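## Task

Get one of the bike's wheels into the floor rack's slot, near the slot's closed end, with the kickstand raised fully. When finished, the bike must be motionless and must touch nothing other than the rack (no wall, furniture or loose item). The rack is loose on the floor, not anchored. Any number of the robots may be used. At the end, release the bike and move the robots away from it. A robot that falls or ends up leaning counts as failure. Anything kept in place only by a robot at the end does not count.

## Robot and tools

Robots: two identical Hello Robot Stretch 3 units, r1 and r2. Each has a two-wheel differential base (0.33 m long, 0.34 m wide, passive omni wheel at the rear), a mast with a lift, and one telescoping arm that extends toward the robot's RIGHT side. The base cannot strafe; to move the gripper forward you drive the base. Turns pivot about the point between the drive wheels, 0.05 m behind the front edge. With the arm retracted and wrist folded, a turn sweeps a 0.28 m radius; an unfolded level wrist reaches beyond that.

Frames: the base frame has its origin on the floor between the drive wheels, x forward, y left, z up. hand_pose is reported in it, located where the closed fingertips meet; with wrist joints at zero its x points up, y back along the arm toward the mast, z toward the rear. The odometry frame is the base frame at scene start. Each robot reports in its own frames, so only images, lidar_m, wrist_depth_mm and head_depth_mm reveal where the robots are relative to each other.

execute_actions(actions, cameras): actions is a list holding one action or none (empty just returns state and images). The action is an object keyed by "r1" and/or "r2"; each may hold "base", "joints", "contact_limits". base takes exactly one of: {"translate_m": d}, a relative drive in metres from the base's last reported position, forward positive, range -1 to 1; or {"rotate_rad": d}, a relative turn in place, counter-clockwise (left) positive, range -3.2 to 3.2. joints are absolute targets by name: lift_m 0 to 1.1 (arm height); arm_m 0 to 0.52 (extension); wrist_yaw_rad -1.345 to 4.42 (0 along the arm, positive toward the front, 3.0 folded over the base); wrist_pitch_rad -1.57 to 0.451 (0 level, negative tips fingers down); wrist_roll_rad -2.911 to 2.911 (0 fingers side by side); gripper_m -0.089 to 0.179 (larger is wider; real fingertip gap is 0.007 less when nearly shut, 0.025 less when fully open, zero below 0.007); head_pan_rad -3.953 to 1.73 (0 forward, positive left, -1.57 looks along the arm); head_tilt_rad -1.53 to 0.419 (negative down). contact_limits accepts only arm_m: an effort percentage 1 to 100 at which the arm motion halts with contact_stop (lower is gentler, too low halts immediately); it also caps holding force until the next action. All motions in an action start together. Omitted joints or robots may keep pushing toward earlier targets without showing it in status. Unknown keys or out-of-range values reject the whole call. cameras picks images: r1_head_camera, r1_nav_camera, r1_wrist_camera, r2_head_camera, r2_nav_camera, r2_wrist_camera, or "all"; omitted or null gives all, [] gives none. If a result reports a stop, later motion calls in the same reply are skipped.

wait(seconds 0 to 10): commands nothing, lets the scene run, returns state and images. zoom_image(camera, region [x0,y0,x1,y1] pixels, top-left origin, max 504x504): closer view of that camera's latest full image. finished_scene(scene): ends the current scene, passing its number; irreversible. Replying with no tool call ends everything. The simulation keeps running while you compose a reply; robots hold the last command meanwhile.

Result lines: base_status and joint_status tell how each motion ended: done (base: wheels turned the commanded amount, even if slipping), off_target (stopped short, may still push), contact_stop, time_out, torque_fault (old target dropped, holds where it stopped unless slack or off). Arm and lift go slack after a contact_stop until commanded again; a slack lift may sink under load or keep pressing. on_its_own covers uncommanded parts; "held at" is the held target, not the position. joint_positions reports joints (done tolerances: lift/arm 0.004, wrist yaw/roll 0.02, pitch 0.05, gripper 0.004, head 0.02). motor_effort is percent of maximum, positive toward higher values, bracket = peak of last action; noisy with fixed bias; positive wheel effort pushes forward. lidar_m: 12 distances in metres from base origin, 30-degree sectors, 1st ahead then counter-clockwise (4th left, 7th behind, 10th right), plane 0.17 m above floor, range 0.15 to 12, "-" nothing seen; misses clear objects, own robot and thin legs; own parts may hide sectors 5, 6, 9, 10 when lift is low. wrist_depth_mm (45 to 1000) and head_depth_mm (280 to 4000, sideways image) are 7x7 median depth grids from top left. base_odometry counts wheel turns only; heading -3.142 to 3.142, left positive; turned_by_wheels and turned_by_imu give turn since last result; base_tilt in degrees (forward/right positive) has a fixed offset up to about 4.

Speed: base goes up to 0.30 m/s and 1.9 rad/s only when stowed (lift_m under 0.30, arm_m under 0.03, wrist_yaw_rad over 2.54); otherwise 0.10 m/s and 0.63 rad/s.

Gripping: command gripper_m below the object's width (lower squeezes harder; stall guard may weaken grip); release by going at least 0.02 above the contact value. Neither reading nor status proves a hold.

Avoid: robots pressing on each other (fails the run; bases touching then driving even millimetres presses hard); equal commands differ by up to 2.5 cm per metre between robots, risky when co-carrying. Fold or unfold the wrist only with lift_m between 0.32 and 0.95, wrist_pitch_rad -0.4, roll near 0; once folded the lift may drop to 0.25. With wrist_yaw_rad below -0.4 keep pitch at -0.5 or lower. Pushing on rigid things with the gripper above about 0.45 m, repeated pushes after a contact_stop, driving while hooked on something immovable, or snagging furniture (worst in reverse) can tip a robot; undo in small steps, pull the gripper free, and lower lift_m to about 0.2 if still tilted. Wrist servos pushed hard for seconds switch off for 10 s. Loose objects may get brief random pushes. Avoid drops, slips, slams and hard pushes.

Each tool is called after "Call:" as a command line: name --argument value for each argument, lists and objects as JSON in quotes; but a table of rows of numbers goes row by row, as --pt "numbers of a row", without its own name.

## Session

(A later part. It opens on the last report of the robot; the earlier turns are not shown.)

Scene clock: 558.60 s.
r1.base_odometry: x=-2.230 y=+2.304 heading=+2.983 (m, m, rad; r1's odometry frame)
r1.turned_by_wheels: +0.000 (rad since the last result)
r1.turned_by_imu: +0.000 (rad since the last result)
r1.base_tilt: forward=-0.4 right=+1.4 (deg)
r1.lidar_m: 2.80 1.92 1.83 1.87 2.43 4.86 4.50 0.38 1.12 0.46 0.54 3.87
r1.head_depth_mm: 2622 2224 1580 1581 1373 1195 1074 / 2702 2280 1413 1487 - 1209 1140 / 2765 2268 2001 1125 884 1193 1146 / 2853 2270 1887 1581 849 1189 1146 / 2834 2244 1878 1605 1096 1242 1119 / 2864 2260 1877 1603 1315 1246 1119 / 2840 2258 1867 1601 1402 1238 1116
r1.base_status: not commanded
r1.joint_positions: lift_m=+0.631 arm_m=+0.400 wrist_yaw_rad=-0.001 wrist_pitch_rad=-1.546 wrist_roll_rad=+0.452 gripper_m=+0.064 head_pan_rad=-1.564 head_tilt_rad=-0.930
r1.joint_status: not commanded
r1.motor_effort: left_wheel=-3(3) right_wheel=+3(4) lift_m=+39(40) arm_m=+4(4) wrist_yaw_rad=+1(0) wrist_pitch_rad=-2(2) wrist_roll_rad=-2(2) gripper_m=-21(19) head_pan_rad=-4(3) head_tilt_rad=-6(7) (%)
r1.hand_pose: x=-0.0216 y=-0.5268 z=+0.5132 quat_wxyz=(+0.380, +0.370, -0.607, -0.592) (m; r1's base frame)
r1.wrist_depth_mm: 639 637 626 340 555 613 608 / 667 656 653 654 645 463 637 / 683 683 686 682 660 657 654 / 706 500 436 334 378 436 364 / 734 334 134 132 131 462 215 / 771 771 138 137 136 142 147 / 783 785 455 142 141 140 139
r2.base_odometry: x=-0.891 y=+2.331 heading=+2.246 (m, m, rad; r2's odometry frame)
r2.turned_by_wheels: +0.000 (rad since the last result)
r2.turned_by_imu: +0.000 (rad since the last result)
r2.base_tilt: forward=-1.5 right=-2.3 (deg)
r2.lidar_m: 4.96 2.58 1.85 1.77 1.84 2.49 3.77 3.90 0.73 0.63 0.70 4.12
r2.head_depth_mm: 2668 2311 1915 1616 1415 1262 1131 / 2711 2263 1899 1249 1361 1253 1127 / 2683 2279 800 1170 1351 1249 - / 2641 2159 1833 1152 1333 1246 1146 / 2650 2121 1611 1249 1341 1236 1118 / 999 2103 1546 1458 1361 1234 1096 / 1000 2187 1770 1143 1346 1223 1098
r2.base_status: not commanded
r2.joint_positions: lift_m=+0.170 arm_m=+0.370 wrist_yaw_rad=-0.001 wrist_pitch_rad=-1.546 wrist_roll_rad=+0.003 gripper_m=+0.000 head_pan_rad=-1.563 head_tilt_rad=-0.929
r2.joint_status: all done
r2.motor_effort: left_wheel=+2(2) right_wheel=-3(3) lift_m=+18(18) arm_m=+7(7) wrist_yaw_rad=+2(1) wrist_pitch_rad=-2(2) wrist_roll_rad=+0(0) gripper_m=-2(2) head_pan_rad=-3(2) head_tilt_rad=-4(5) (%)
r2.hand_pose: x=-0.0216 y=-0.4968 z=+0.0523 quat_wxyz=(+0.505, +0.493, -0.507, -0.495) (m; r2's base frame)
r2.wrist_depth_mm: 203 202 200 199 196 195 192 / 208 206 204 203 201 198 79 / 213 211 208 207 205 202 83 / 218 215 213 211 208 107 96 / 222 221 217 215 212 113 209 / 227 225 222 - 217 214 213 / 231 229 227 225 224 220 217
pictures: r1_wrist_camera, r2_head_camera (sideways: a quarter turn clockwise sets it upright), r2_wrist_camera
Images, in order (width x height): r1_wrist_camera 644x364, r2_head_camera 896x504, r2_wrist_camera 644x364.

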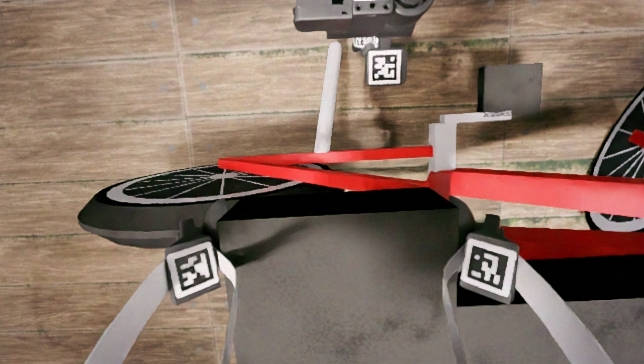

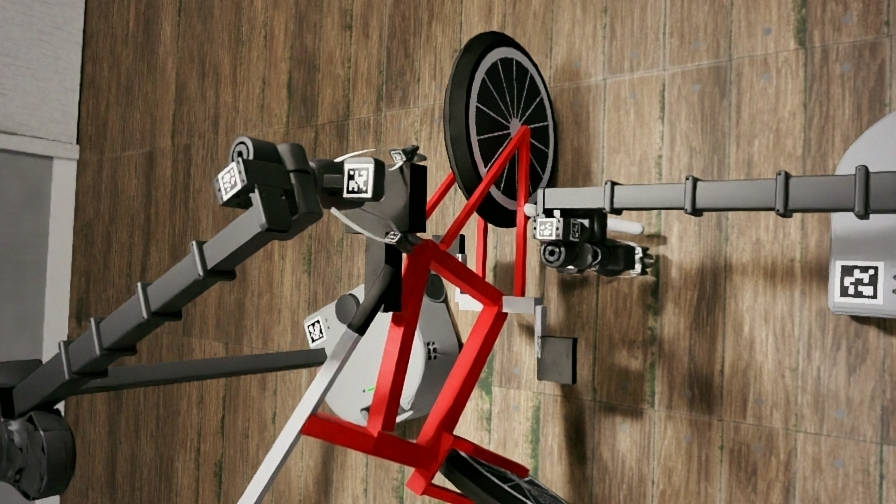

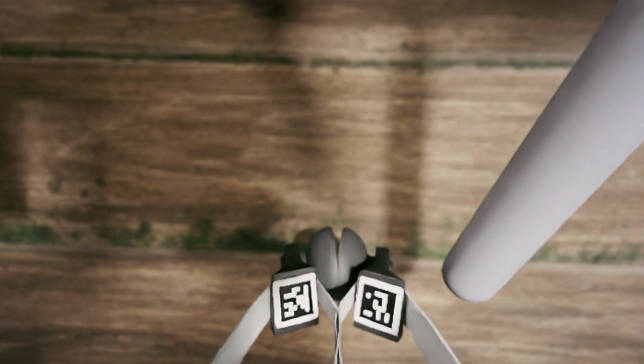

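Call:
execute_actions --actions '[{"r2": {"joints": {"arm_m": 0.39}}}]' --cameras '[]'

Call:
execute_actions --actions '[{"r2": {"base": {"translate_m": -0.14}}}]' --cameras '["r1_wrist_camera", "r2_head_camera", "r2_wrist_camera"]'

Scene clock: 577.93 s.
r1.base_odometry: x=-2.230 y=+2.304 heading=+2.983 (m, m, rad; r1's odometry frame)
r1.turned_by_wheels: +0.000 (rad since the last result)
r1.turned_by_imu: +0.000 (rad since the last result)
r1.base_tilt: forward=-0.4 right=+1.4 (deg)
r1.lidar_m: 2.80 1.92 1.83 1.87 2.43 4.86 4.47 0.38 1.12 0.46 0.54 3.88
r1.head_depth_mm: 2629 2229 1583 1586 1381 1192 1079 / 2706 2289 1409 1495 - 1212 1141 / 2794 2254 2007 1122 885 1189 1147 / 2880 2271 1881 1579 849 1189 1146 / 2852 2265 1891 1614 1098 1245 1118 / 2820 2244 1868 1608 1312 1245 1118 / 2841 2252 1873 1602 1403 1240 1113
r1.base_status: not commanded
r1.joint_positions: lift_m=+0.631 arm_m=+0.400 wrist_yaw_rad=-0.001 wrist_pitch_rad=-1.546 wrist_roll_rad=+0.452 gripper_m=+0.064 head_pan_rad=-1.564 head_tilt_rad=-0.930
r1.joint_status: not commanded
r1.motor_effort: left_wheel=-2(3) right_wheel=+4(4) lift_m=+39(39) arm_m=+4(4) wrist_yaw_rad=+0(1) wrist_pitch_rad=-2(2) wrist_roll_rad=-2(1) gripper_m=-19(18) head_pan_rad=-3(3) head_tilt_rad=-6(6) (%)
r1.hand_pose: x=-0.0216 y=-0.5268 z=+0.5132 quat_wxyz=(+0.380, +0.370, -0.607, -0.592) (m; r1's base frame)
r1.wrist_depth_mm: 643 658 635 272 278 629 626 / 662 664 651 651 634 455 637 / 687 687 667 674 657 668 658 / 728 499 429 332 378 429 362 / 748 335 134 132 131 463 215 / 776 762 138 137 136 142 147 / 801 790 457 142 142 140 140
r2.base_odometry: x=-0.891 y=+2.331 heading=+2.246 (m, m, rad; r2's odometry frame)
r2.turned_by_wheels: +0.000 (rad since the last result)
r2.turned_by_imu: -0.001 (rad since the last result)
r2.base_tilt: forward=-1.5 right=-2.2 (deg)
r2.lidar_m: 4.94 2.57 1.85 1.78 1.84 2.48 3.79 3.92 0.73 0.63 0.70 4.16
r2.head_depth_mm: 2704 2299 1898 1641 1423 1260 1129 / 2705 2323 1901 1244 1367 1251 1125 / 2706 2256 798 1178 1355 1252 - / 2743 2195 1830 1147 1325 1237 1150 / 2613 2103 1617 1252 1349 1232 1123 / 1008 2108 1537 1460 1352 1226 1106 / 999 2194 1797 1140 1357 1220 1094
r2.base_status: not commanded
r2.joint_positions: lift_m=+0.170 arm_m=+0.390 wrist_yaw_rad=-0.001 wrist_pitch_rad=-1.546 wrist_roll_rad=+0.003 gripper_m=+0.000 head_pan_rad=-1.563 head_tilt_rad=-0.929
r2.joint_status: all done
r2.motor_effort: left_wheel=+2(2) right_wheel=-2(2) lift_m=+18(18) arm_m=+7(8) wrist_yaw_rad=+2(1) wrist_pitch_rad=-2(2) wrist_roll_rad=+0(0) gripper_m=-2(2) head_pan_rad=-2(2) head_tilt_rad=-4(4) (%)
r2.hand_pose: x=-0.0216 y=-0.5169 z=+0.0523 quat_wxyz=(+0.505, +0.493, -0.507, -0.495) (m; r2's base frame)
r2.wrist_depth_mm: 205 202 200 199 197 195 193 / 208 207 204 202 200 199 196 / 213 210 209 206 204 203 78 / 216 216 213 210 209 206 81 / 221 220 216 214 212 107 93 / 226 225 222 - 216 115 213 / 233 229 226 226 222 219 217
pictures: none
No camera images: the call's "cameras" was empty. Leave "cameras" out to get every camera's image.

Scene clock: 580.50 s.
r1.base_odometry: x=-2.230 y=+2.304 heading=+2.984 (m, m, rad; r1's odometry frame)
r1.turned_by_wheels: +0.001 (rad since the last result)
r1.turned_by_imu: +0.001 (rad since the last result)
r1.base_tilt: forward=-0.4 right=+1.4 (deg)
r1.lidar_m: 2.80 1.92 1.83 1.87 2.42 4.83 4.47 0.36 1.15 0.46 0.55 3.89
r1.head_depth_mm: 2591 2296 1904 1614 1384 1194 915 / 2709 1461 1701 - - 1208 1141 / 2790 2266 1618 1550 898 1193 1146 / 2855 2260 1877 1125 1049 1195 1143 / 2821 2269 1872 1608 1104 1245 1118 / 2830 2259 1876 1598 1292 1246 1114 / 2837 2235 1869 1601 1396 1243 1119
r1.base_status: not commanded
r1.joint_positions: lift_m=+0.631 arm_m=+0.400 wrist_yaw_rad=-0.009 wrist_pitch_rad=-1.499 wrist_roll_rad=+0.460 gripper_m=+0.064 head_pan_rad=-1.564 head_tilt_rad=-0.930
r1.joint_status: not commanded
r1.on_its_own: wrist_pitch_rad is at rest, and its effort (-25) is outside its rest range (-20 to +32)
r1.motor_effort: left_wheel=+6(7) right_wheel=-7(10) lift_m=+39(39) arm_m=+0(4) wrist_yaw_rad=+6(6) wrist_pitch_rad=-25(25) wrist_roll_rad=-5(5) gripper_m=-21(22) head_pan_rad=-3(3) head_tilt_rad=-6(6) (%)
r1.hand_pose: x=-0.0216 y=-0.5392 z=+0.5127 quat_wxyz=(+0.384, +0.356, -0.623, -0.581) (m; r1's base frame)
r1.wrist_depth_mm: 662 660 281 638 632 621 608 / 703 677 307 650 641 639 624 / 714 691 687 679 668 648 643 / 738 726 493 447 466 669 638 / 737 345 136 134 133 410 338 / 765 755 139 137 136 145 149 / 800 781 143 141 138 137 134
r2.base_odometry: x=-0.803 y=+2.222 heading=+2.247 (m, m, rad; r2's odometry frame)
r2.turned_by_wheels: +0.001 (rad since the last result)
r2.turned_by_imu: +0.001 (rad since the last result)
r2.base_tilt: forward=-1.4 right=-2.4 (deg)
r2.lidar_m: 5.07 2.56 1.85 1.78 1.84 2.48 3.64 3.75 0.73 0.62 0.83 0.81
r2.head_depth_mm: 2704 2291 1918 1637 1429 1260 1129 / 2698 2307 1879 1629 1378 1246 1123 / 2688 2285 1889 1231 1358 1252 - / 2667 2264 1809 1183 1349 1242 1141 / 2671 2218 804 1164 1359 1224 1127 / 2643 796 1569 1430 1340 1230 1099 / 973 2114 1734 1481 1347 1223 1096
r2.base_status: done
r2.joint_positions: lift_m=+0.170 arm_m=+0.390 wrist_yaw_rad=-0.004 wrist_pitch_rad=-1.551 wrist_roll_rad=+0.002 gripper_m=+0.000 head_pan_rad=-1.563 head_tilt_rad=-0.929
r2.joint_status: not commanded
r2.on_its_own: right_wheel is at rest, and its effort (-22) is outside its rest range (-18 to +18)
r2.motor_effort: left_wheel=+9(15) right_wheel=-22(44) lift_m=+19(19) arm_m=+7(7) wrist_yaw_rad=+5(5) wrist_pitch_rad=+0(2) wrist_roll_rad=+1(0) gripper_m=-6(8) head_pan_rad=-2(2) head_tilt_rad=-4(4) (%)
r2.hand_pose: x=-0.0216 y=-0.5155 z=+0.0523 quat_wxyz=(+0.503, +0.493, -0.506, -0.497) (m; r2's base frame)
r2.wrist_depth_mm: 205 203 200 60 195 194 191 / 209 207 205 67 199 197 196 / 214 211 209 81 83 201 199 / 218 216 214 211 88 206 204 / 223 222 219 214 101 211 208 / 228 227 223 - 119 216 212 / 234 231 228 227 222 220 217
pictures: r1_wrist_camera, r2_head_camera (sideways: a quarter turn clockwise sets it upright), r2_wrist_camera
Images, in order (width x height): r1_wrist_camera 644x364, r2_head_camera 896x504, r2_wrist_camera 644x364.

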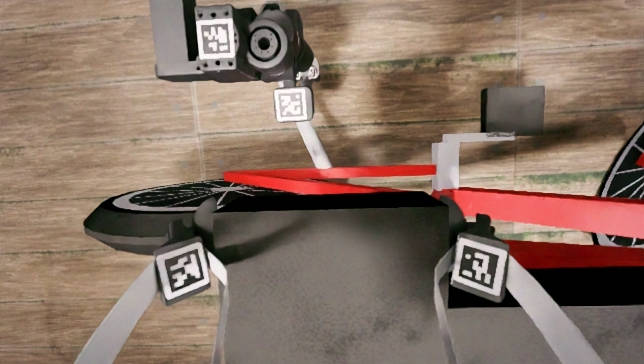

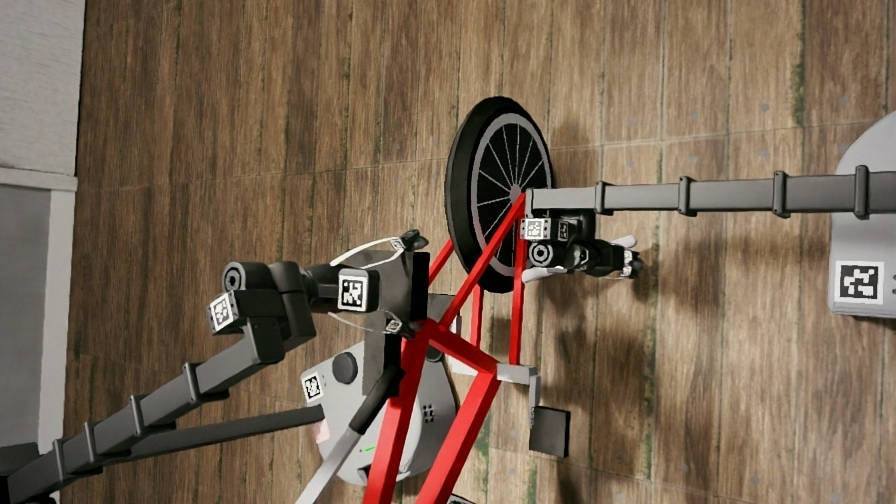

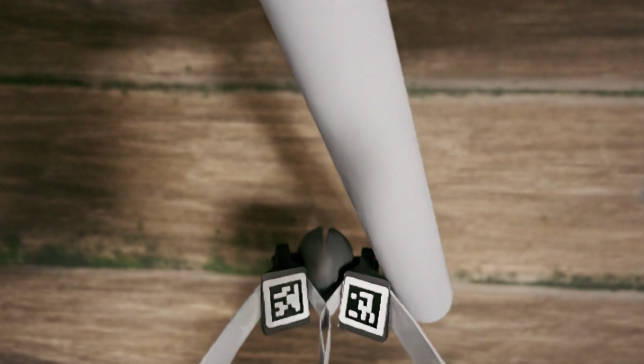

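Call:
execute_actions --actions '[{"r2": {"base": {"translate_m": -0.09}, "joints": {"arm_m": 0.41, "wrist_roll_rad": -1.2}}}]' --cameras '["r1_wrist_camera", "r2_head_camera", "r2_wrist_camera"]'

Scene clock: 589.17 s.
r1.base_odometry: x=-2.230 y=+2.304 heading=+2.983 (m, m, rad; r1's odometry frame)
r1.turned_by_wheels: +0.000 (rad since the last result)
r1.turned_by_imu: -0.001 (rad since the last result)
r1.base_tilt: forward=-0.4 right=+1.4 (deg)
r1.lidar_m: 2.80 1.93 1.83 1.87 2.43 4.84 4.50 0.38 2.93 0.46 0.54 3.89
r1.head_depth_mm: 2648 2291 1891 1619 1383 1200 1081 / 2643 2154 1936 - - 1212 1140 / 2789 1531 1562 1552 889 1195 1148 / 2867 2257 1884 1193 849 1188 1151 / 2822 2252 1882 1545 1087 1246 1118 / 2820 2265 1864 1603 1263 1245 1117 / 2829 2255 1866 1601 1401 1242 1118
r1.base_status: not commanded
r1.joint_positions: lift_m=+0.631 arm_m=+0.400 wrist_yaw_rad=-0.002 wrist_pitch_rad=-1.534 wrist_roll_rad=+0.454 gripper_m=+0.064 head_pan_rad=-1.564 head_tilt_rad=-0.930
r1.joint_status: not commanded
r1.motor_effort: left_wheel=-1(5) right_wheel=+2(7) lift_m=+39(39) arm_m=+0(0) wrist_yaw_rad=+2(8) wrist_pitch_rad=-8(25) wrist_roll_rad=-2(5) gripper_m=-19(23) head_pan_rad=-4(3) head_tilt_rad=-7(7) (%)
r1.hand_pose: x=-0.0216 y=-0.5301 z=+0.5130 quat_wxyz=(+0.381, +0.367, -0.611, -0.589) (m; r1's base frame)
r1.wrist_depth_mm: 279 324 642 629 625 621 615 / 683 290 422 654 651 627 634 / 691 696 677 675 655 669 648 / 725 704 473 367 456 434 376 / 752 339 135 133 131 463 327 / 759 761 139 137 136 142 147 / 785 784 776 142 140 139 138
r2.base_odometry: x=-0.747 y=+2.152 heading=+2.247 (m, m, rad; r2's odometry frame)
r2.turned_by_wheels: +0.000 (rad since the last result)
r2.turned_by_imu: -0.001 (rad since the last result)
r2.base_tilt: forward=-1.4 right=-2.3 (deg)
r2.lidar_m: 5.18 2.56 1.85 1.78 1.83 2.48 3.55 3.67 0.74 0.70 0.90 0.87
r2.head_depth_mm: 2696 2290 1898 1638 1415 1261 1121 / 2703 2269 1930 1620 1427 1257 1119 / 2678 2289 1863 1627 1382 1253 - / 2706 2290 1872 1254 1347 1241 1144 / 2662 2249 1795 1226 1357 1233 1118 / 2675 2214 811 1222 1376 1222 1097 / 2683 806 1564 1430 1354 1223 1095
r2.base_status: done
r2.joint_positions: lift_m=+0.170 arm_m=+0.410 wrist_yaw_rad=-0.003 wrist_pitch_rad=-1.549 wrist_roll_rad=-1.194 gripper_m=+0.000 head_pan_rad=-1.563 head_tilt_rad=-0.929
r2.joint_status: all done
r2.motor_effort: left_wheel=+1(6) right_wheel=-1(28) lift_m=+19(20) arm_m=+7(14) wrist_yaw_rad=+4(5) wrist_pitch_rad=-1(1) wrist_roll_rad=-1(3) gripper_m=-2(6) head_pan_rad=-2(2) head_tilt_rad=-4(4) (%)
r2.hand_pose: x=-0.0214 y=-0.5361 z=+0.0523 quat_wxyz=(+0.702, +0.687, -0.134, -0.132) (m; r2's base frame)
r2.wrist_depth_mm: 203 202 200 197 195 194 192 / 209 206 204 201 200 198 196 / 213 210 209 206 204 201 199 / 218 215 214 211 209 206 203 / 222 219 217 215 213 209 209 / 227 226 222 - 217 215 212 / 234 230 229 225 223 220 217
pictures: r1_wrist_camera, r2_head_camera (sideways: a quarter turn clockwise sets it upright), r2_wrist_camera
Images, in order (width x height): r1_wrist_camera 644x364, r2_head_camera 896x504, r2_wrist_camera 644x364.

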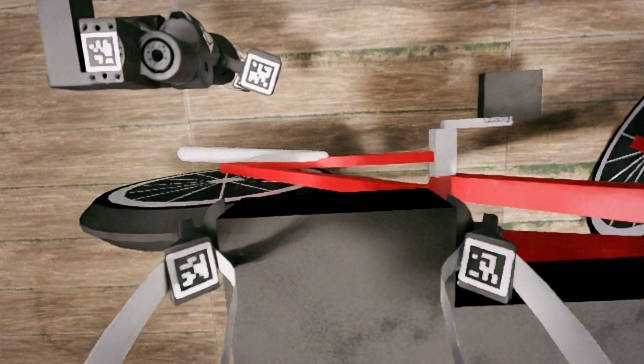

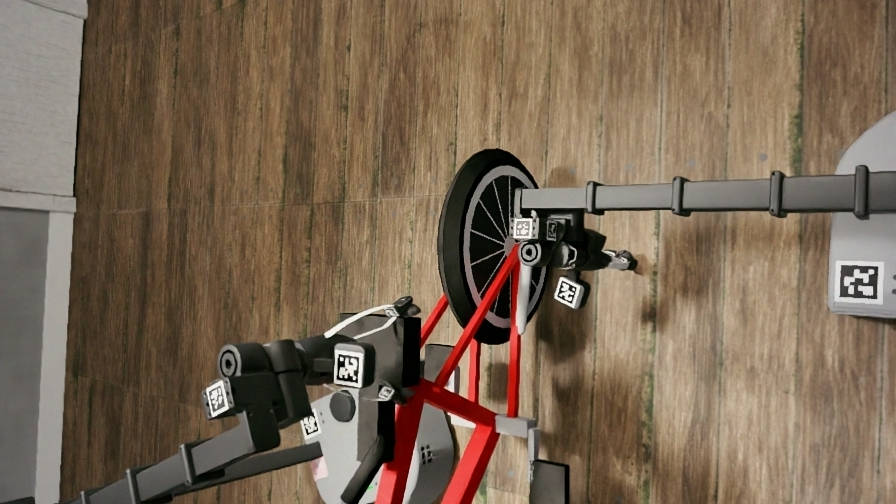

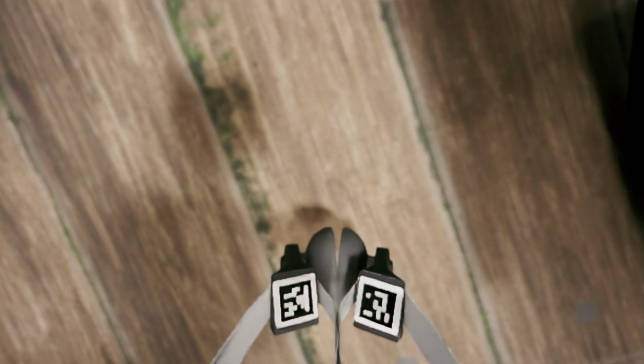

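Call:
execute_actions --actions '[{"r1": {"base": {"translate_m": -0.10}, "joints": {"wrist_roll_rad": 0.33, "arm_m": 0.385, "head_pan_rad": -2.4, "head_tilt_rad": -0.75}}, "r2": {"joints": {"arm_m": 0.05, "lift_m": 0.35, "wrist_roll_rad": 1.565}}}]' --cameras '["r1_wrist_camera", "r2_head_camera", "r1_head_camera", "r2_nav_camera"]'

Scene clock: 624.53 s.
r1.base_odometry: x=-2.131 y=+2.289 heading=+2.984 (m, m, rad; r1's odometry frame)
r1.turned_by_wheels: +0.000 (rad since the last result)
r1.turned_by_imu: -0.001 (rad since the last result)
r1.base_tilt: forward=-0.4 right=+1.3 (deg)
r1.lidar_m: 2.87 1.95 1.87 1.91 2.49 4.77 4.44 0.53 2.89 0.47 0.50 3.97
r1.head_depth_mm: 3061 3260 2430 1850 1587 1360 1174 / 2934 3139 2421 1913 1589 1354 1174 / 2800 3100 2407 1907 1574 1321 1175 / 2722 2953 2398 1912 1119 1269 1193 / 2640 2913 2399 1898 881 1260 - / 2560 2843 2372 1898 1535 1128 1129 / 2467 2772 2383 1886 1601 767 999
r1.base_status: done
r1.joint_positions: lift_m=+0.632 arm_m=+0.385 wrist_yaw_rad=+0.064 wrist_pitch_rad=-1.550 wrist_roll_rad=+0.284 gripper_m=+0.067 head_pan_rad=-2.393 head_tilt_rad=-0.754
r1.joint_status: wrist_roll_rad off_target (ended at +0.284, target +0.330); the others done
r1.on_its_own: wrist_yaw_rad is held at +0.048, not at your +0.000, by its stall guard, which is not easing now; gripper_m is held at +0.066, not at your +0.060, by its stall guard, which is not easing now; wrist_yaw_rad is at rest, and its effort (-14) is outside its rest range (-12 to +12)
r1.motor_effort: left_wheel=+6(10) right_wheel=-6(16) lift_m=+35(39) arm_m=-3(6) wrist_yaw_rad=-14(26) wrist_pitch_rad=+0(9) wrist_roll_rad=+19(28) gripper_m=-21(22) head_pan_rad=-4(43) head_tilt_rad=+3(24) (%)
r1.hand_pose: x=-0.0229 y=-0.5113 z=+0.5135 quat_wxyz=(+0.446, +0.438, -0.558, -0.547) (m; r1's base frame)
r1.wrist_depth_mm: 658 638 644 634 629 616 618 / 678 656 653 657 643 631 623 / 692 679 672 662 653 646 524 / 714 548 396 335 256 683 365 / 751 341 136 133 131 212 190 / 764 758 140 137 138 141 139 / 813 783 786 145 145 144 144
r2.base_odometry: x=-0.747 y=+2.152 heading=+2.247 (m, m, rad; r2's odometry frame)
r2.turned_by_wheels: +0.000 (rad since the last result)
r2.turned_by_imu: -0.001 (rad since the last result)
r2.base_tilt: forward=-1.4 right=-2.3 (deg)
r2.lidar_m: 5.18 2.56 1.85 1.78 1.83 2.49 3.55 3.65 3.10 0.68 0.68 0.76
r2.head_depth_mm: 2683 2312 1907 1636 1422 1256 1123 / 2681 2281 1900 1624 1414 1245 1123 / 2669 2281 1890 1616 1411 1263 - / 2633 2260 1869 1277 1385 1256 - / 2679 2242 1870 1210 1341 1236 1112 / 2676 2202 1839 1181 1365 1229 1103 / 2659 2176 775 1024 1331 1211 1097
r2.base_status: not commanded
r2.joint_positions: lift_m=+0.350 arm_m=+0.050 wrist_yaw_rad=+0.000 wrist_pitch_rad=-1.548 wrist_roll_rad=+1.560 gripper_m=+0.000 head_pan_rad=-1.563 head_tilt_rad=-0.929
r2.joint_status: all done
r2.motor_effort: left_wheel=+2(1) right_wheel=-2(1) lift_m=+31(31) arm_m=-6(6) wrist_yaw_rad=+1(4) wrist_pitch_rad=-1(1) wrist_roll_rad=+3(4) gripper_m=-2(2) head_pan_rad=-2(2) head_tilt_rad=-4(3) (%)
r2.hand_pose: x=-0.0215 y=-0.1769 z=+0.2316 quat_wxyz=(+0.004, +0.003, -0.715, -0.699) (m; r2's base frame)
r2.wrist_depth_mm: 379 374 370 368 - - - / 388 384 380 373 - - - / 398 389 387 386 - - - / 408 400 396 393 - - - / 413 410 403 396 - - - / 420 419 417 - - - - / 436 429 424 420 413 404 403
pictures: r1_head_camera (sideways: a quarter turn clockwise sets it upright), r1_wrist_camera, r2_head_camera (sideways: a quarter turn clockwise sets it upright), r2_nav_camera (sideways: a quarter turn counterclockwise sets it upright)
Images, in order (width x height): r1_head_camera 896x504, r1_wrist_camera 644x364, r2_head_camera 896x504, r2_nav_camera 672x504.

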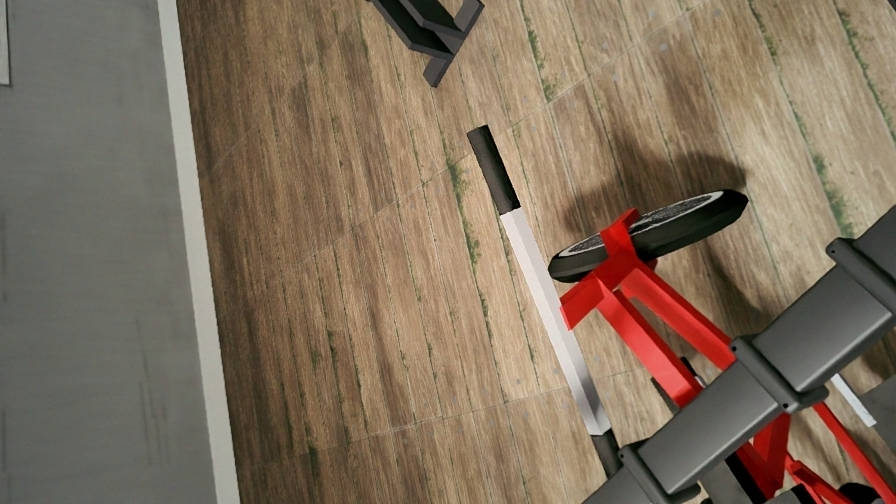

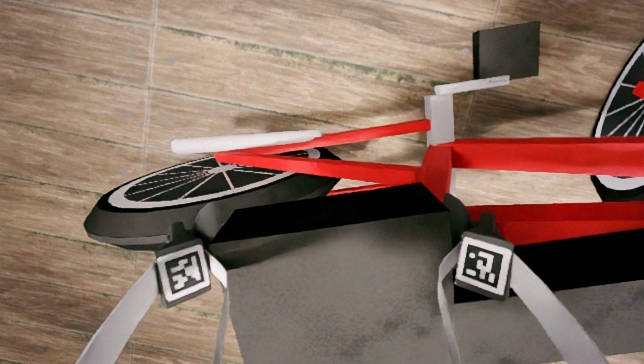

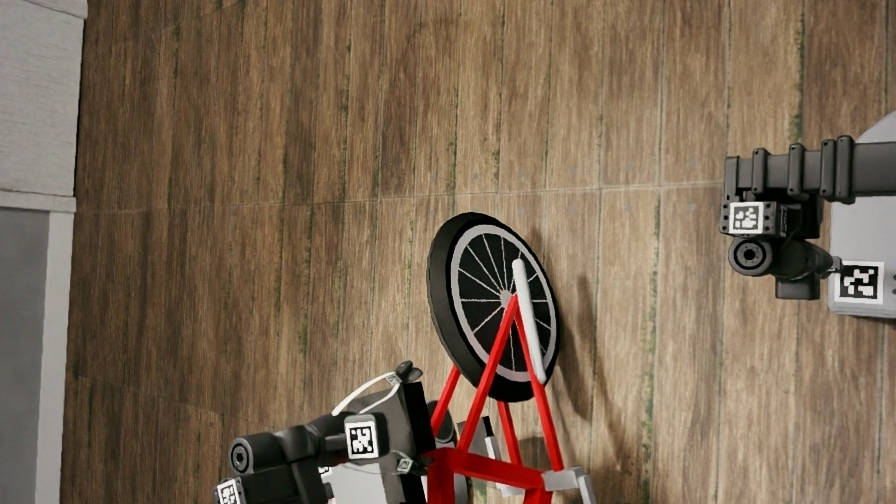

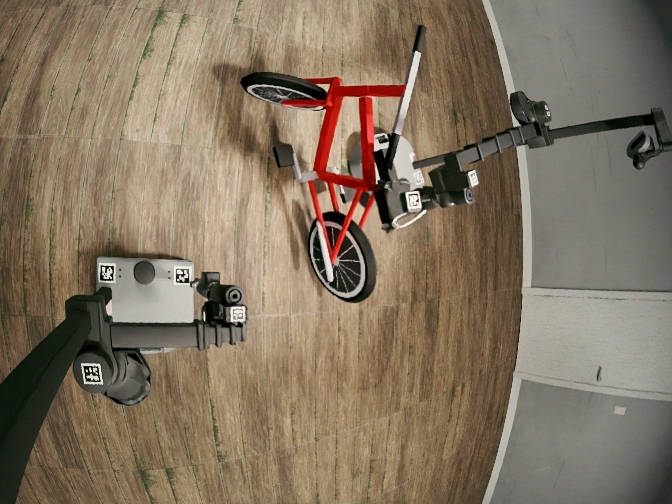

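Call:
execute_actions --actions '[{"r1": {"base": {"translate_m": -0.04}, "joints": {"wrist_roll_rad": 0.06, "arm_m": 0.405}}, "r2": {"base": {"rotate_rad": 0.50}}}]' --cameras '["r1_wrist_camera", "r1_head_camera", "r2_nav_camera", "r1_nav_camera"]'

Scene clock: 642.20 s.
r1.base_odometry: x=-2.092 y=+2.282 heading=+2.984 (m, m, rad; r1's odometry frame)
r1.turned_by_wheels: +0.000 (rad since the last result)
r1.turned_by_imu: -0.001 (rad since the last result)
r1.base_tilt: forward=-0.4 right=+1.4 (deg)
r1.lidar_m: 2.90 1.97 1.89 1.93 2.51 4.72 4.44 0.60 0.72 0.48 0.50 4.00
r1.head_depth_mm: 3007 3253 2435 1844 1584 1353 1182 / 2890 3142 2417 1928 1586 1352 1181 / 2796 3051 2419 1870 1585 1345 1175 / 2707 2951 2400 1911 1544 1295 1195 / 2607 2872 2377 1891 949 1316 - / 2511 2795 2383 1891 1525 1053 1010 / 2470 2739 2384 1882 1603 833 1103
r1.base_status: done
r1.joint_positions: lift_m=+0.632 arm_m=+0.405 wrist_yaw_rad=+0.054 wrist_pitch_rad=-1.551 wrist_roll_rad=+0.046 gripper_m=+0.067 head_pan_rad=-2.393 head_tilt_rad=-0.754
r1.joint_status: all done
r1.on_its_own: wrist_yaw_rad is held at +0.048, not at your +0.000, by its stall guard, which is not easing now; gripper_m is held at +0.066, not at your +0.060, by its stall guard, which is not easing now
r1.motor_effort: left_wheel=+1(9) right_wheel=+0(13) lift_m=+35(35) arm_m=+5(9) wrist_yaw_rad=-5(12) wrist_pitch_rad=+1(0) wrist_roll_rad=+6(19) gripper_m=-19(21) head_pan_rad=-3(4) head_tilt_rad=+4(3) (%)
r1.hand_pose: x=-0.0227 y=-0.5306 z=+0.5136 quat_wxyz=(+0.507, +0.497, -0.503, -0.493) (m; r1's base frame)
r1.wrist_depth_mm: 643 633 633 627 624 614 624 / 669 665 660 642 647 434 637 / 698 681 563 662 661 649 646 / 710 391 371 376 338 423 356 / 742 345 141 136 132 692 224 / 751 761 139 137 136 156 162 / 796 790 767 145 145 144 143
r2.base_odometry: x=-0.747 y=+2.152 heading=+2.747 (m, m, rad; r2's odometry frame)
r2.turned_by_wheels: +0.500 (rad since the last result)
r2.turned_by_imu: +0.501 (rad since the last result)
r2.base_tilt: forward=-1.4 right=-2.3 (deg)
r2.lidar_m: 2.61 1.86 1.77 1.82 2.43 3.55 3.66 3.14 0.68 0.66 0.72 0.71
r2.head_depth_mm: 2613 2347 1901 1630 1397 1263 1125 / 2772 2303 1906 1626 1337 1254 1118 / 2771 2264 819 1160 1338 1258 - / 1054 820 997 1139 1353 1266 - / 2692 2220 1816 1200 1370 1234 1115 / 2782 2204 1783 1483 1359 1233 1103 / 2737 2175 1740 1147 1346 1223 1097
r2.base_status: done
r2.joint_positions: lift_m=+0.350 arm_m=+0.050 wrist_yaw_rad=+0.000 wrist_pitch_rad=-1.548 wrist_roll_rad=+1.560 gripper_m=+0.000 head_pan_rad=-1.563 head_tilt_rad=-0.929
r2.joint_status: not commanded
r2.motor_effort: left_wheel=-2(5) right_wheel=+3(7) lift_m=+31(31) arm_m=-6(6) wrist_yaw_rad=+0(1) wrist_pitch_rad=-1(1) wrist_roll_rad=+3(3) gripper_m=-2(2) head_pan_rad=-3(2) head_tilt_rad=-4(4) (%)
r2.hand_pose: x=-0.0215 y=-0.1769 z=+0.2316 quat_wxyz=(+0.004, +0.003, -0.715, -0.699) (m; r2's base frame)
r2.wrist_depth_mm: 379 378 372 367 - - - / 385 384 379 375 - - - / 398 391 387 380 - - - / 401 403 399 392 - - - / 412 411 405 398 - - - / 421 415 415 - - - - / 431 429 422 419 412 409 403
pictures: r1_head_camera (sideways: a quarter turn clockwise sets it upright), r1_nav_camera (sideways: a quarter turn counterclockwise sets it upright), r1_wrist_camera, r2_nav_camera (sideways: a quarter turn counterclockwise sets it upright)
Images, in order (width x height): r1_head_camera 896x504, r1_nav_camera 672x504, r1_wrist_camera 644x364, r2_nav_camera 672x504.

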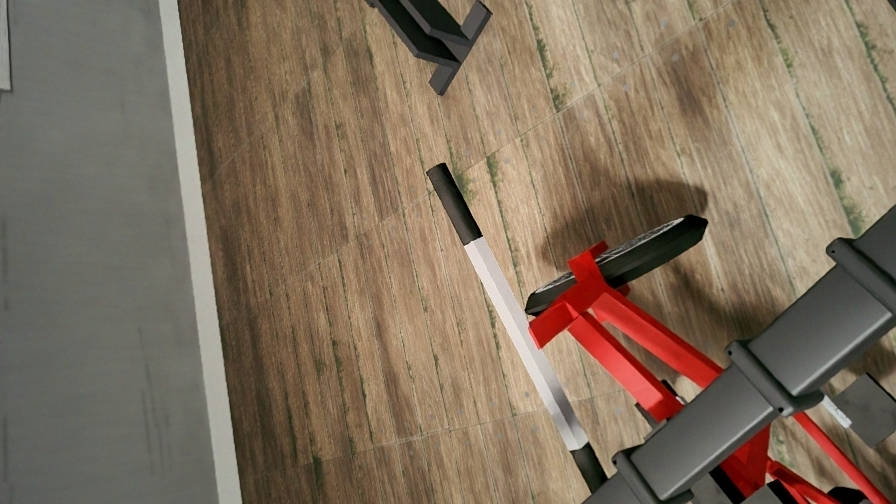

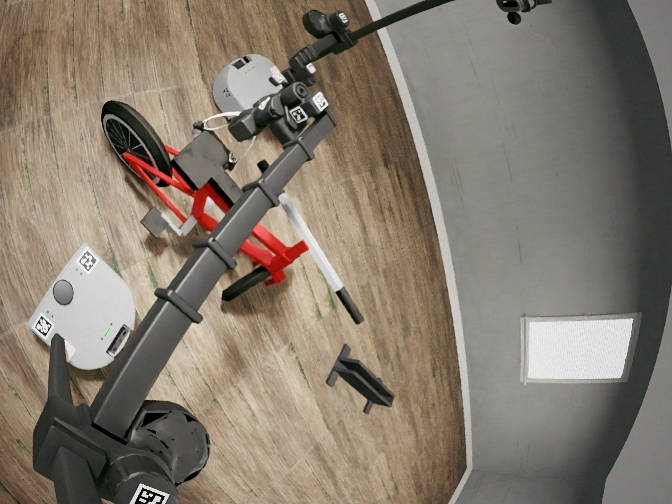

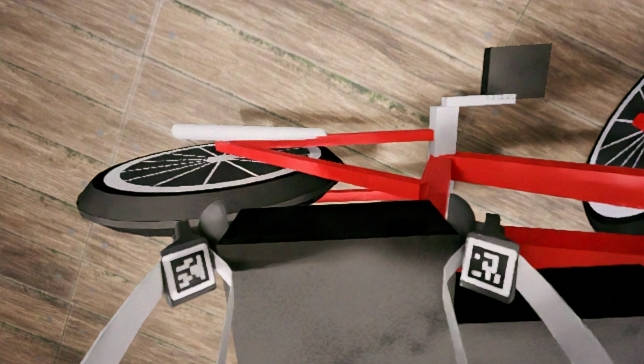

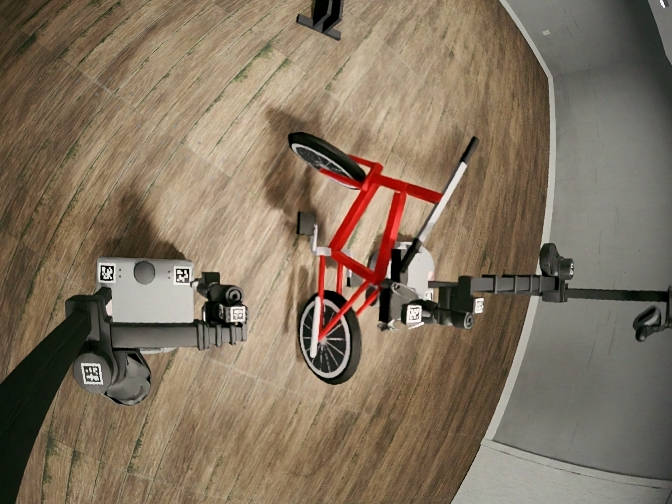

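Call:
execute_actions --actions '[{"r1": {"joints": {"arm_m": 0.445}}}]' --cameras '["r1_wrist_camera", "r2_nav_camera"]'

Scene clock: 659.27 s.
r1.base_odometry: x=-2.092 y=+2.282 heading=+2.984 (m, m, rad; r1's odometry frame)
r1.turned_by_wheels: +0.000 (rad since the last result)
r1.turned_by_imu: +0.000 (rad since the last result)
r1.base_tilt: forward=-0.4 right=+1.5 (deg)
r1.lidar_m: 2.90 1.98 1.89 1.93 2.51 4.73 4.43 0.61 0.71 0.49 0.51 4.01
r1.head_depth_mm: 3006 3282 2430 1840 1597 1356 1184 / 2892 3134 2423 1908 1592 1350 1180 / 2805 3074 2425 1913 1589 1347 1177 / 2695 2977 2422 1846 1538 1322 1196 / 2626 2898 2393 1888 1048 1337 - / 2541 2805 2398 1889 1501 1116 1014 / 2462 2771 2359 1896 1523 875 1121
r1.base_status: not commanded
r1.joint_positions: lift_m=+0.632 arm_m=+0.445 wrist_yaw_rad=+0.054 wrist_pitch_rad=-1.550 wrist_roll_rad=+0.046 gripper_m=+0.067 head_pan_rad=-2.393 head_tilt_rad=-0.754
r1.joint_status: all done
r1.on_its_own: wrist_yaw_rad is held at +0.048, not at your +0.000, by its stall guard, which is not easing now; gripper_m is held at +0.066, not at your +0.060, by its stall guard, which is not easing now
r1.motor_effort: left_wheel=+0(0) right_wheel=+0(1) lift_m=+34(35) arm_m=+4(5) wrist_yaw_rad=-5(5) wrist_pitch_rad=+0(0) wrist_roll_rad=+5(6) gripper_m=-18(19) head_pan_rad=-3(3) head_tilt_rad=+2(2) (%)
r1.hand_pose: x=-0.0226 y=-0.5708 z=+0.5136 quat_wxyz=(+0.507, +0.497, -0.503, -0.493) (m; r1's base frame)
r1.wrist_depth_mm: 635 636 629 635 621 626 619 / 678 656 649 657 654 462 633 / 695 675 677 664 660 655 652 / 705 491 434 392 461 435 363 / 736 337 141 136 132 690 350 / 788 767 139 136 135 158 163 / 802 788 776 142 142 142 139
r2.base_odometry: x=-0.747 y=+2.152 heading=+2.747 (m, m, rad; r2's odometry frame)
r2.turned_by_wheels: +0.000 (rad since the last result)
r2.turned_by_imu: -0.001 (rad since the last result)
r2.base_tilt: forward=-1.4 right=-2.3 (deg)
r2.lidar_m: 2.63 1.87 1.77 1.82 2.42 3.56 3.66 3.11 0.66 0.65 0.71 0.70
r2.head_depth_mm: 2667 2322 1917 1631 1399 1255 1127 / 2746 2296 1885 1616 1331 1252 1126 / 2787 2282 781 1121 1326 1264 - / 1054 822 735 1026 1374 1251 - / 2699 2241 1822 1164 1334 1232 1116 / 2747 2237 1835 1493 1337 1222 1109 / 2718 2188 1755 1091 1351 1218 1095
r2.base_status: not commanded
r2.joint_positions: lift_m=+0.350 arm_m=+0.050 wrist_yaw_rad=+0.000 wrist_pitch_rad=-1.548 wrist_roll_rad=+1.560 gripper_m=+0.000 head_pan_rad=-1.563 head_tilt_rad=-0.929
r2.joint_status: not commanded
r2.motor_effort: left_wheel=-2(1) right_wheel=+2(3) lift_m=+31(31) arm_m=-6(6) wrist_yaw_rad=+1(1) wrist_pitch_rad=-1(1) wrist_roll_rad=+3(3) gripper_m=-3(2) head_pan_rad=-2(2) head_tilt_rad=-4(4) (%)
r2.hand_pose: x=-0.0215 y=-0.1769 z=+0.2316 quat_wxyz=(+0.004, +0.003, -0.715, -0.699) (m; r2's base frame)
r2.wrist_depth_mm: 378 376 371 369 - - - / 390 383 378 375 - - - / 397 394 385 385 - - - / 402 397 394 392 - - - / 412 409 404 399 - - - / 420 418 415 - - - - / 430 429 422 417 415 408 403
pictures: r1_wrist_camera, r2_nav_camera (sideways: a quarter turn counterclockwise sets it upright)
Images, in order (width x height): r1_wrist_camera 644x364, r2_nav_camera 672x504.

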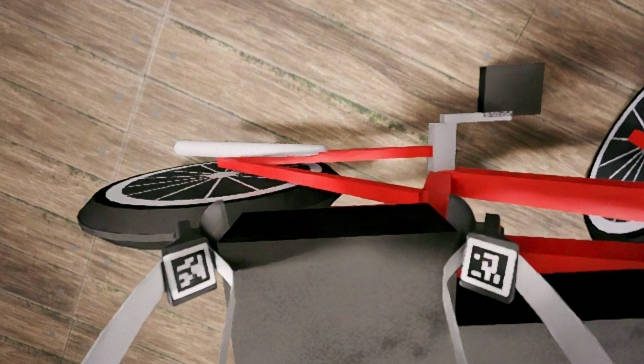

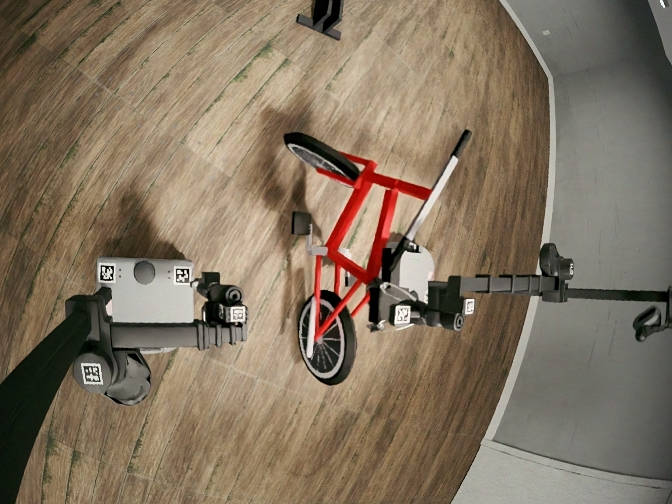

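Call:
execute_actions --actions '[{"r1": {"joints": {"arm_m": 0.475}}}]' --cameras '["r1_wrist_camera", "r2_nav_camera"]'

Scene clock: 666.43 s.
r1.base_odometry: x=-2.092 y=+2.282 heading=+2.984 (m, m, rad; r1's odometry frame)
r1.turned_by_wheels: +0.000 (rad since the last result)
r1.turned_by_imu: +0.000 (rad since the last result)
r1.base_tilt: forward=-0.4 right=+1.5 (deg)
r1.lidar_m: 2.90 1.97 1.89 1.94 2.51 4.72 4.40 0.62 0.70 0.51 0.52 4.00
r1.head_depth_mm: 3032 3254 2427 1838 1585 1358 1179 / 2918 3155 2412 1906 1601 1353 1181 / 2816 3085 2419 1919 1582 1350 1177 / 2699 2919 2417 1848 1546 1319 1194 / 2619 2899 2377 1836 1087 1336 - / 2527 2799 2372 1888 1500 1188 1110 / 2446 2746 2362 1899 1527 977 1129
r1.base_status: not commanded
r1.joint_positions: lift_m=+0.632 arm_m=+0.475 wrist_yaw_rad=+0.054 wrist_pitch_rad=-1.534 wrist_roll_rad=+0.046 gripper_m=+0.067 head_pan_rad=-2.393 head_tilt_rad=-0.754
r1.joint_status: all done
r1.on_its_own: wrist_yaw_rad is held at +0.048, not at your +0.000, by its stall guard, which is not easing now; gripper_m is held at +0.066, not at your +0.060, by its stall guard, which is not easing now
r1.motor_effort: left_wheel=+2(2) right_wheel=-1(2) lift_m=+34(35) arm_m=+4(4) wrist_yaw_rad=-5(5) wrist_pitch_rad=-8(8) wrist_roll_rad=+6(6) gripper_m=-21(19) head_pan_rad=-3(4) head_tilt_rad=+3(3) (%)
r1.hand_pose: x=-0.0224 y=-0.6049 z=+0.5133 quat_wxyz=(+0.510, +0.493, -0.507, -0.489) (m; r1's base frame)
r1.wrist_depth_mm: 653 638 631 631 635 624 621 / 666 670 662 654 648 635 631 / 685 690 681 668 660 649 645 / 713 705 484 484 477 669 573 / 728 338 139 135 135 697 358 / 743 756 139 138 137 158 164 / 790 795 454 141 140 140 138
r2.base_odometry: x=-0.747 y=+2.152 heading=+2.747 (m, m, rad; r2's odometry frame)
r2.turned_by_wheels: +0.000 (rad since the last result)
r2.turned_by_imu: -0.001 (rad since the last result)
r2.base_tilt: forward=-1.5 right=-2.3 (deg)
r2.lidar_m: 2.62 1.87 1.78 1.83 2.42 3.55 3.66 3.14 0.65 0.64 0.70 0.69
r2.head_depth_mm: 2646 2339 1916 1626 1400 1259 1132 / 2742 2312 1891 1608 1250 1254 1126 / 2783 2268 764 1105 1330 1260 - / 1054 821 675 958 1361 1255 - / 2677 2238 1823 1120 1371 1233 1119 / 2787 2220 1829 1485 1360 1226 1102 / 2721 2183 1784 1091 1363 1221 1100
r2.base_status: not commanded
r2.joint_positions: lift_m=+0.350 arm_m=+0.050 wrist_yaw_rad=+0.000 wrist_pitch_rad=-1.548 wrist_roll_rad=+1.560 gripper_m=+0.000 head_pan_rad=-1.563 head_tilt_rad=-0.929
r2.joint_status: not commanded
r2.motor_effort: left_wheel=-1(2) right_wheel=+3(3) lift_m=+31(31) arm_m=-6(6) wrist_yaw_rad=+1(1) wrist_pitch_rad=-1(1) wrist_roll_rad=+3(3) gripper_m=-3(2) head_pan_rad=-2(3) head_tilt_rad=-4(4) (%)
r2.hand_pose: x=-0.0215 y=-0.1769 z=+0.2316 quat_wxyz=(+0.004, +0.003, -0.715, -0.699) (m; r2's base frame)
r2.wrist_depth_mm: 381 376 372 370 - - - / 387 383 381 377 - - - / 398 390 388 384 - - - / 404 398 395 393 - - - / 411 406 402 399 - - - / 422 412 413 - - - - / 434 425 425 421 412 410 403
pictures: r1_wrist_camera, r2_nav_camera (sideways: a quarter turn counterclockwise sets it upright)
Images, in order (width x height): r1_wrist_camera 644x364, r2_nav_camera 672x504.

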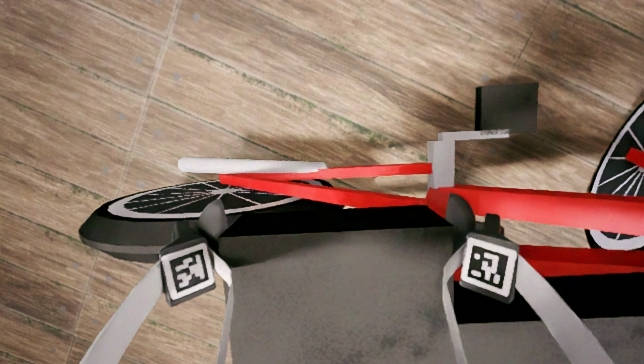

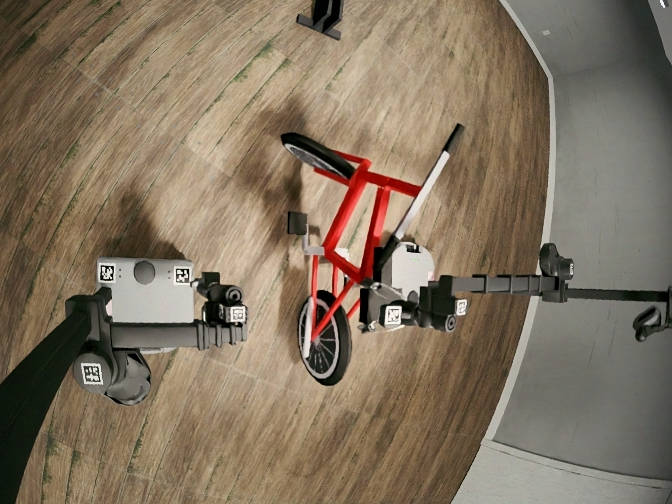

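Call:
execute_actions --actions '[{"r1": {"joints": {"gripper_m": 0.135, "arm_m": 0.455, "lift_m": 0.62}}}]' --cameras '["r1_wrist_camera"]'

Call:
execute_actions --actions '[{"r1": {"joints": {"gripper_m": 0.062}}}]' --cameras '["r1_wrist_camera", "r2_nav_camera"]'

Scene clock: 675.57 s.
r1.base_odometry: x=-2.092 y=+2.282 heading=+2.984 (m, m, rad; r1's odometry frame)
r1.turned_by_wheels: +0.000 (rad since the last result)
r1.turned_by_imu: +0.000 (rad since the last result)
r1.base_tilt: forward=-0.3 right=+1.5 (deg)
r1.lidar_m: 2.89 1.97 1.89 1.93 2.51 4.73 4.41 0.60 0.70 0.50 0.52 3.99
r1.head_depth_mm: 3051 3260 2426 1838 1596 1351 1184 / 2905 3139 2410 1917 1588 1350 1181 / 2782 3063 2425 1910 1577 1351 1177 / 2728 2969 2390 1859 1586 1294 1197 / 2619 2910 2376 1849 1119 1348 - / 2522 2792 2378 1888 1492 1177 1105 / 2463 2754 2357 1886 1537 926 1121
r1.base_status: not commanded
r1.joint_positions: lift_m=+0.624 arm_m=+0.455 wrist_yaw_rad=+0.051 wrist_pitch_rad=-1.521 wrist_roll_rad=+0.055 gripper_m=+0.135 head_pan_rad=-2.393 head_tilt_rad=-0.754
r1.joint_status: lift_m contact_stop (moved -0.007 of -0.012); the others done
r1.on_its_own: wrist_yaw_rad is held at +0.048, not at your +0.000, by its stall guard, which is not easing now; lift_m is slack since a contact_stop, until your next command for it (your +0.620 is given up)
r1.motor_effort: left_wheel=+2(3) right_wheel=-2(4) lift_m=+25(31) arm_m=-4(7) wrist_yaw_rad=-2(5) wrist_pitch_rad=-14(18) wrist_roll_rad=+2(6) gripper_m=+0(81) head_pan_rad=-3(4) head_tilt_rad=+2(2) (%)
r1.hand_pose: x=-0.0222 y=-0.5891 z=+0.5057 quat_wxyz=(+0.511, +0.487, -0.514, -0.488) (m; r1's base frame)
r1.wrist_depth_mm: 651 650 627 644 626 622 611 / 668 674 644 647 654 627 631 / 674 693 671 658 654 647 652 / 714 689 452 301 466 672 558 / 732 327 129 128 127 402 328 / 749 750 132 131 130 130 141 / 789 758 136 134 133 132 131
r2.base_odometry: x=-0.747 y=+2.152 heading=+2.747 (m, m, rad; r2's odometry frame)
r2.turned_by_wheels: +0.000 (rad since the last result)
r2.turned_by_imu: -0.001 (rad since the last result)
r2.base_tilt: forward=-1.5 right=-2.3 (deg)
r2.lidar_m: 2.63 1.87 1.78 1.82 2.42 3.56 3.69 3.12 0.66 0.64 0.70 0.70
r2.head_depth_mm: 2657 2311 1922 1640 1381 1259 1123 / 2699 2258 1878 1621 1246 1250 1124 / 2759 2262 800 977 1333 1274 - / 1063 835 718 996 1371 1262 - / 2629 2222 1802 1187 1360 1235 1122 / 2738 2232 1842 1161 1363 1233 1108 / 2752 2172 1796 1091 1352 1213 1096
r2.base_status: not commanded
r2.joint_positions: lift_m=+0.350 arm_m=+0.050 wrist_yaw_rad=+0.000 wrist_pitch_rad=-1.548 wrist_roll_rad=+1.560 gripper_m=+0.000 head_pan_rad=-1.563 head_tilt_rad=-0.929
r2.joint_status: not commanded
r2.motor_effort: left_wheel=-2(1) right_wheel=+3(3) lift_m=+31(31) arm_m=-6(6) wrist_yaw_rad=+1(1) wrist_pitch_rad=-1(1) wrist_roll_rad=+3(3) gripper_m=-2(3) head_pan_rad=-2(3) head_tilt_rad=-4(4) (%)
r2.hand_pose: x=-0.0215 y=-0.1769 z=+0.2316 quat_wxyz=(+0.004, +0.003, -0.715, -0.699) (m; r2's base frame)
r2.wrist_depth_mm: 379 377 374 369 - - - / 386 384 377 375 - - - / 397 393 387 383 - - - / 405 398 393 395 - - - / 415 408 399 397 - - - / 422 418 410 - - - - / 431 427 423 414 414 406 404
pictures: r1_wrist_camera
Images, in order (width x height): r1_wrist_camera 644x364.

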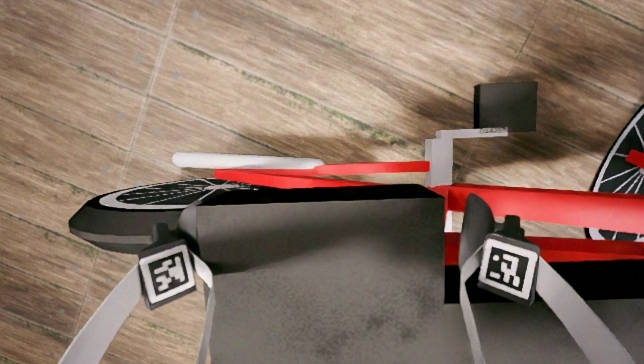

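not run: a stop came earlier in this reply.

Call:
execute_actions --actions '[{"r1": {"joints": {"gripper_m": 0.062, "lift_m": 0.625}}}]' --cameras '["r1_wrist_camera", "r2_nav_camera"]'

Scene clock: 680.87 s.
r1.base_odometry: x=-2.092 y=+2.282 heading=+2.984 (m, m, rad; r1's odometry frame)
r1.turned_by_wheels: +0.000 (rad since the last result)
r1.turned_by_imu: +0.000 (rad since the last result)
r1.base_tilt: forward=-0.5 right=+1.4 (deg)
r1.lidar_m: 2.90 1.97 1.89 1.93 2.51 4.72 4.41 0.61 0.70 0.50 0.52 4.01
r1.head_depth_mm: 3010 3232 2432 1828 1586 1354 1178 / 2914 3164 2426 1909 1594 1345 1177 / 2798 3036 2426 1915 1581 1348 1176 / 2697 2958 2417 1841 1541 1292 1195 / 2626 2905 2389 1848 1092 1339 - / 2524 2781 2380 1889 1499 1176 1107 / 2454 2758 2367 1880 1534 929 1121
r1.base_status: not commanded
r1.joint_positions: lift_m=+0.625 arm_m=+0.455 wrist_yaw_rad=+0.053 wrist_pitch_rad=-1.521 wrist_roll_rad=+0.050 gripper_m=+0.063 head_pan_rad=-2.393 head_tilt_rad=-0.754
r1.joint_status: all done
r1.on_its_own: wrist_yaw_rad is held at +0.048, not at your +0.000, by its stall guard, which is not easing now
r1.motor_effort: left_wheel=+6(8) right_wheel=-6(10) lift_m=+33(41) arm_m=-4(4) wrist_yaw_rad=-2(4) wrist_pitch_rad=-14(14) wrist_roll_rad=+4(4) gripper_m=-23(96) head_pan_rad=-3(3) head_tilt_rad=+2(2) (%)
r1.hand_pose: x=-0.0222 y=-0.5890 z=+0.5062 quat_wxyz=(+0.512, +0.489, -0.512, -0.486) (m; r1's base frame)
r1.wrist_depth_mm: 648 655 639 634 643 620 603 / 663 659 652 658 650 619 628 / 689 677 672 660 659 650 635 / 696 696 473 310 464 657 539 / 717 326 130 129 129 383 329 / 762 739 134 132 131 133 139 / 769 757 137 136 135 134 132
r2.base_odometry: x=-0.747 y=+2.152 heading=+2.747 (m, m, rad; r2's odometry frame)
r2.turned_by_wheels: +0.000 (rad since the last result)
r2.turned_by_imu: -0.001 (rad since the last result)
r2.base_tilt: forward=-1.4 right=-2.3 (deg)
r2.lidar_m: 2.62 1.86 1.77 1.83 2.43 3.55 3.67 3.11 0.65 0.64 0.70 0.69
r2.head_depth_mm: 2626 2322 1906 1638 1392 1266 1125 / 2787 2310 1891 1631 1257 1255 1130 / 2778 2269 792 943 1326 1265 - / 1059 830 720 974 1369 1255 - / 2586 2241 1801 1128 1359 1244 1114 / 2744 2221 1825 1147 1354 1227 1109 / 2748 2212 1769 1111 1353 1226 1091
r2.base_status: not commanded
r2.joint_positions: lift_m=+0.350 arm_m=+0.050 wrist_yaw_rad=+0.000 wrist_pitch_rad=-1.548 wrist_roll_rad=+1.560 gripper_m=+0.000 head_pan_rad=-1.563 head_tilt_rad=-0.929
r2.joint_status: not commanded
r2.motor_effort: left_wheel=-2(2) right_wheel=+3(3) lift_m=+31(31) arm_m=-6(6) wrist_yaw_rad=+1(0) wrist_pitch_rad=-1(1) wrist_roll_rad=+3(3) gripper_m=-2(2) head_pan_rad=-2(2) head_tilt_rad=-4(4) (%)
r2.hand_pose: x=-0.0215 y=-0.1769 z=+0.2316 quat_wxyz=(+0.004, +0.003, -0.715, -0.699) (m; r2's base frame)
r2.wrist_depth_mm: 382 377 373 367 - - - / 386 385 382 378 - - - / 395 391 388 382 - - - / 404 401 390 389 - - - / 412 409 402 398 - - - / 422 416 412 - - - - / 435 427 421 415 415 408 401
pictures: r1_wrist_camera, r2_nav_camera (sideways: a quarter turn counterclockwise sets it upright)
Images, in order (width x height): r1_wrist_camera 644x364, r2_nav_camera 672x504.

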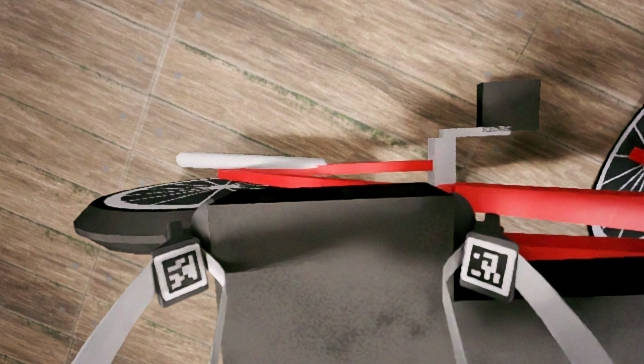

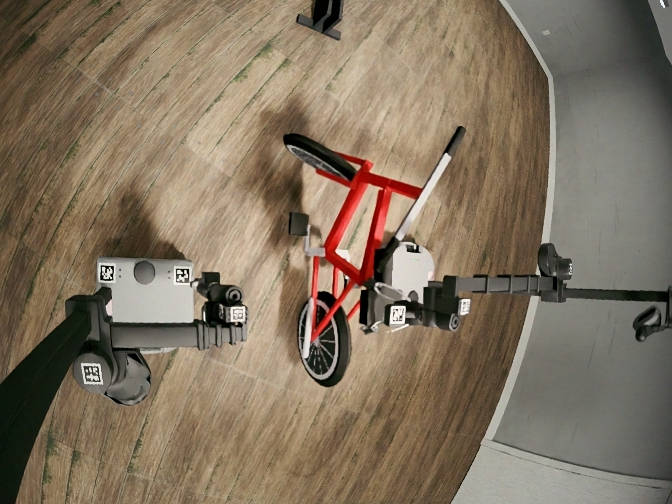

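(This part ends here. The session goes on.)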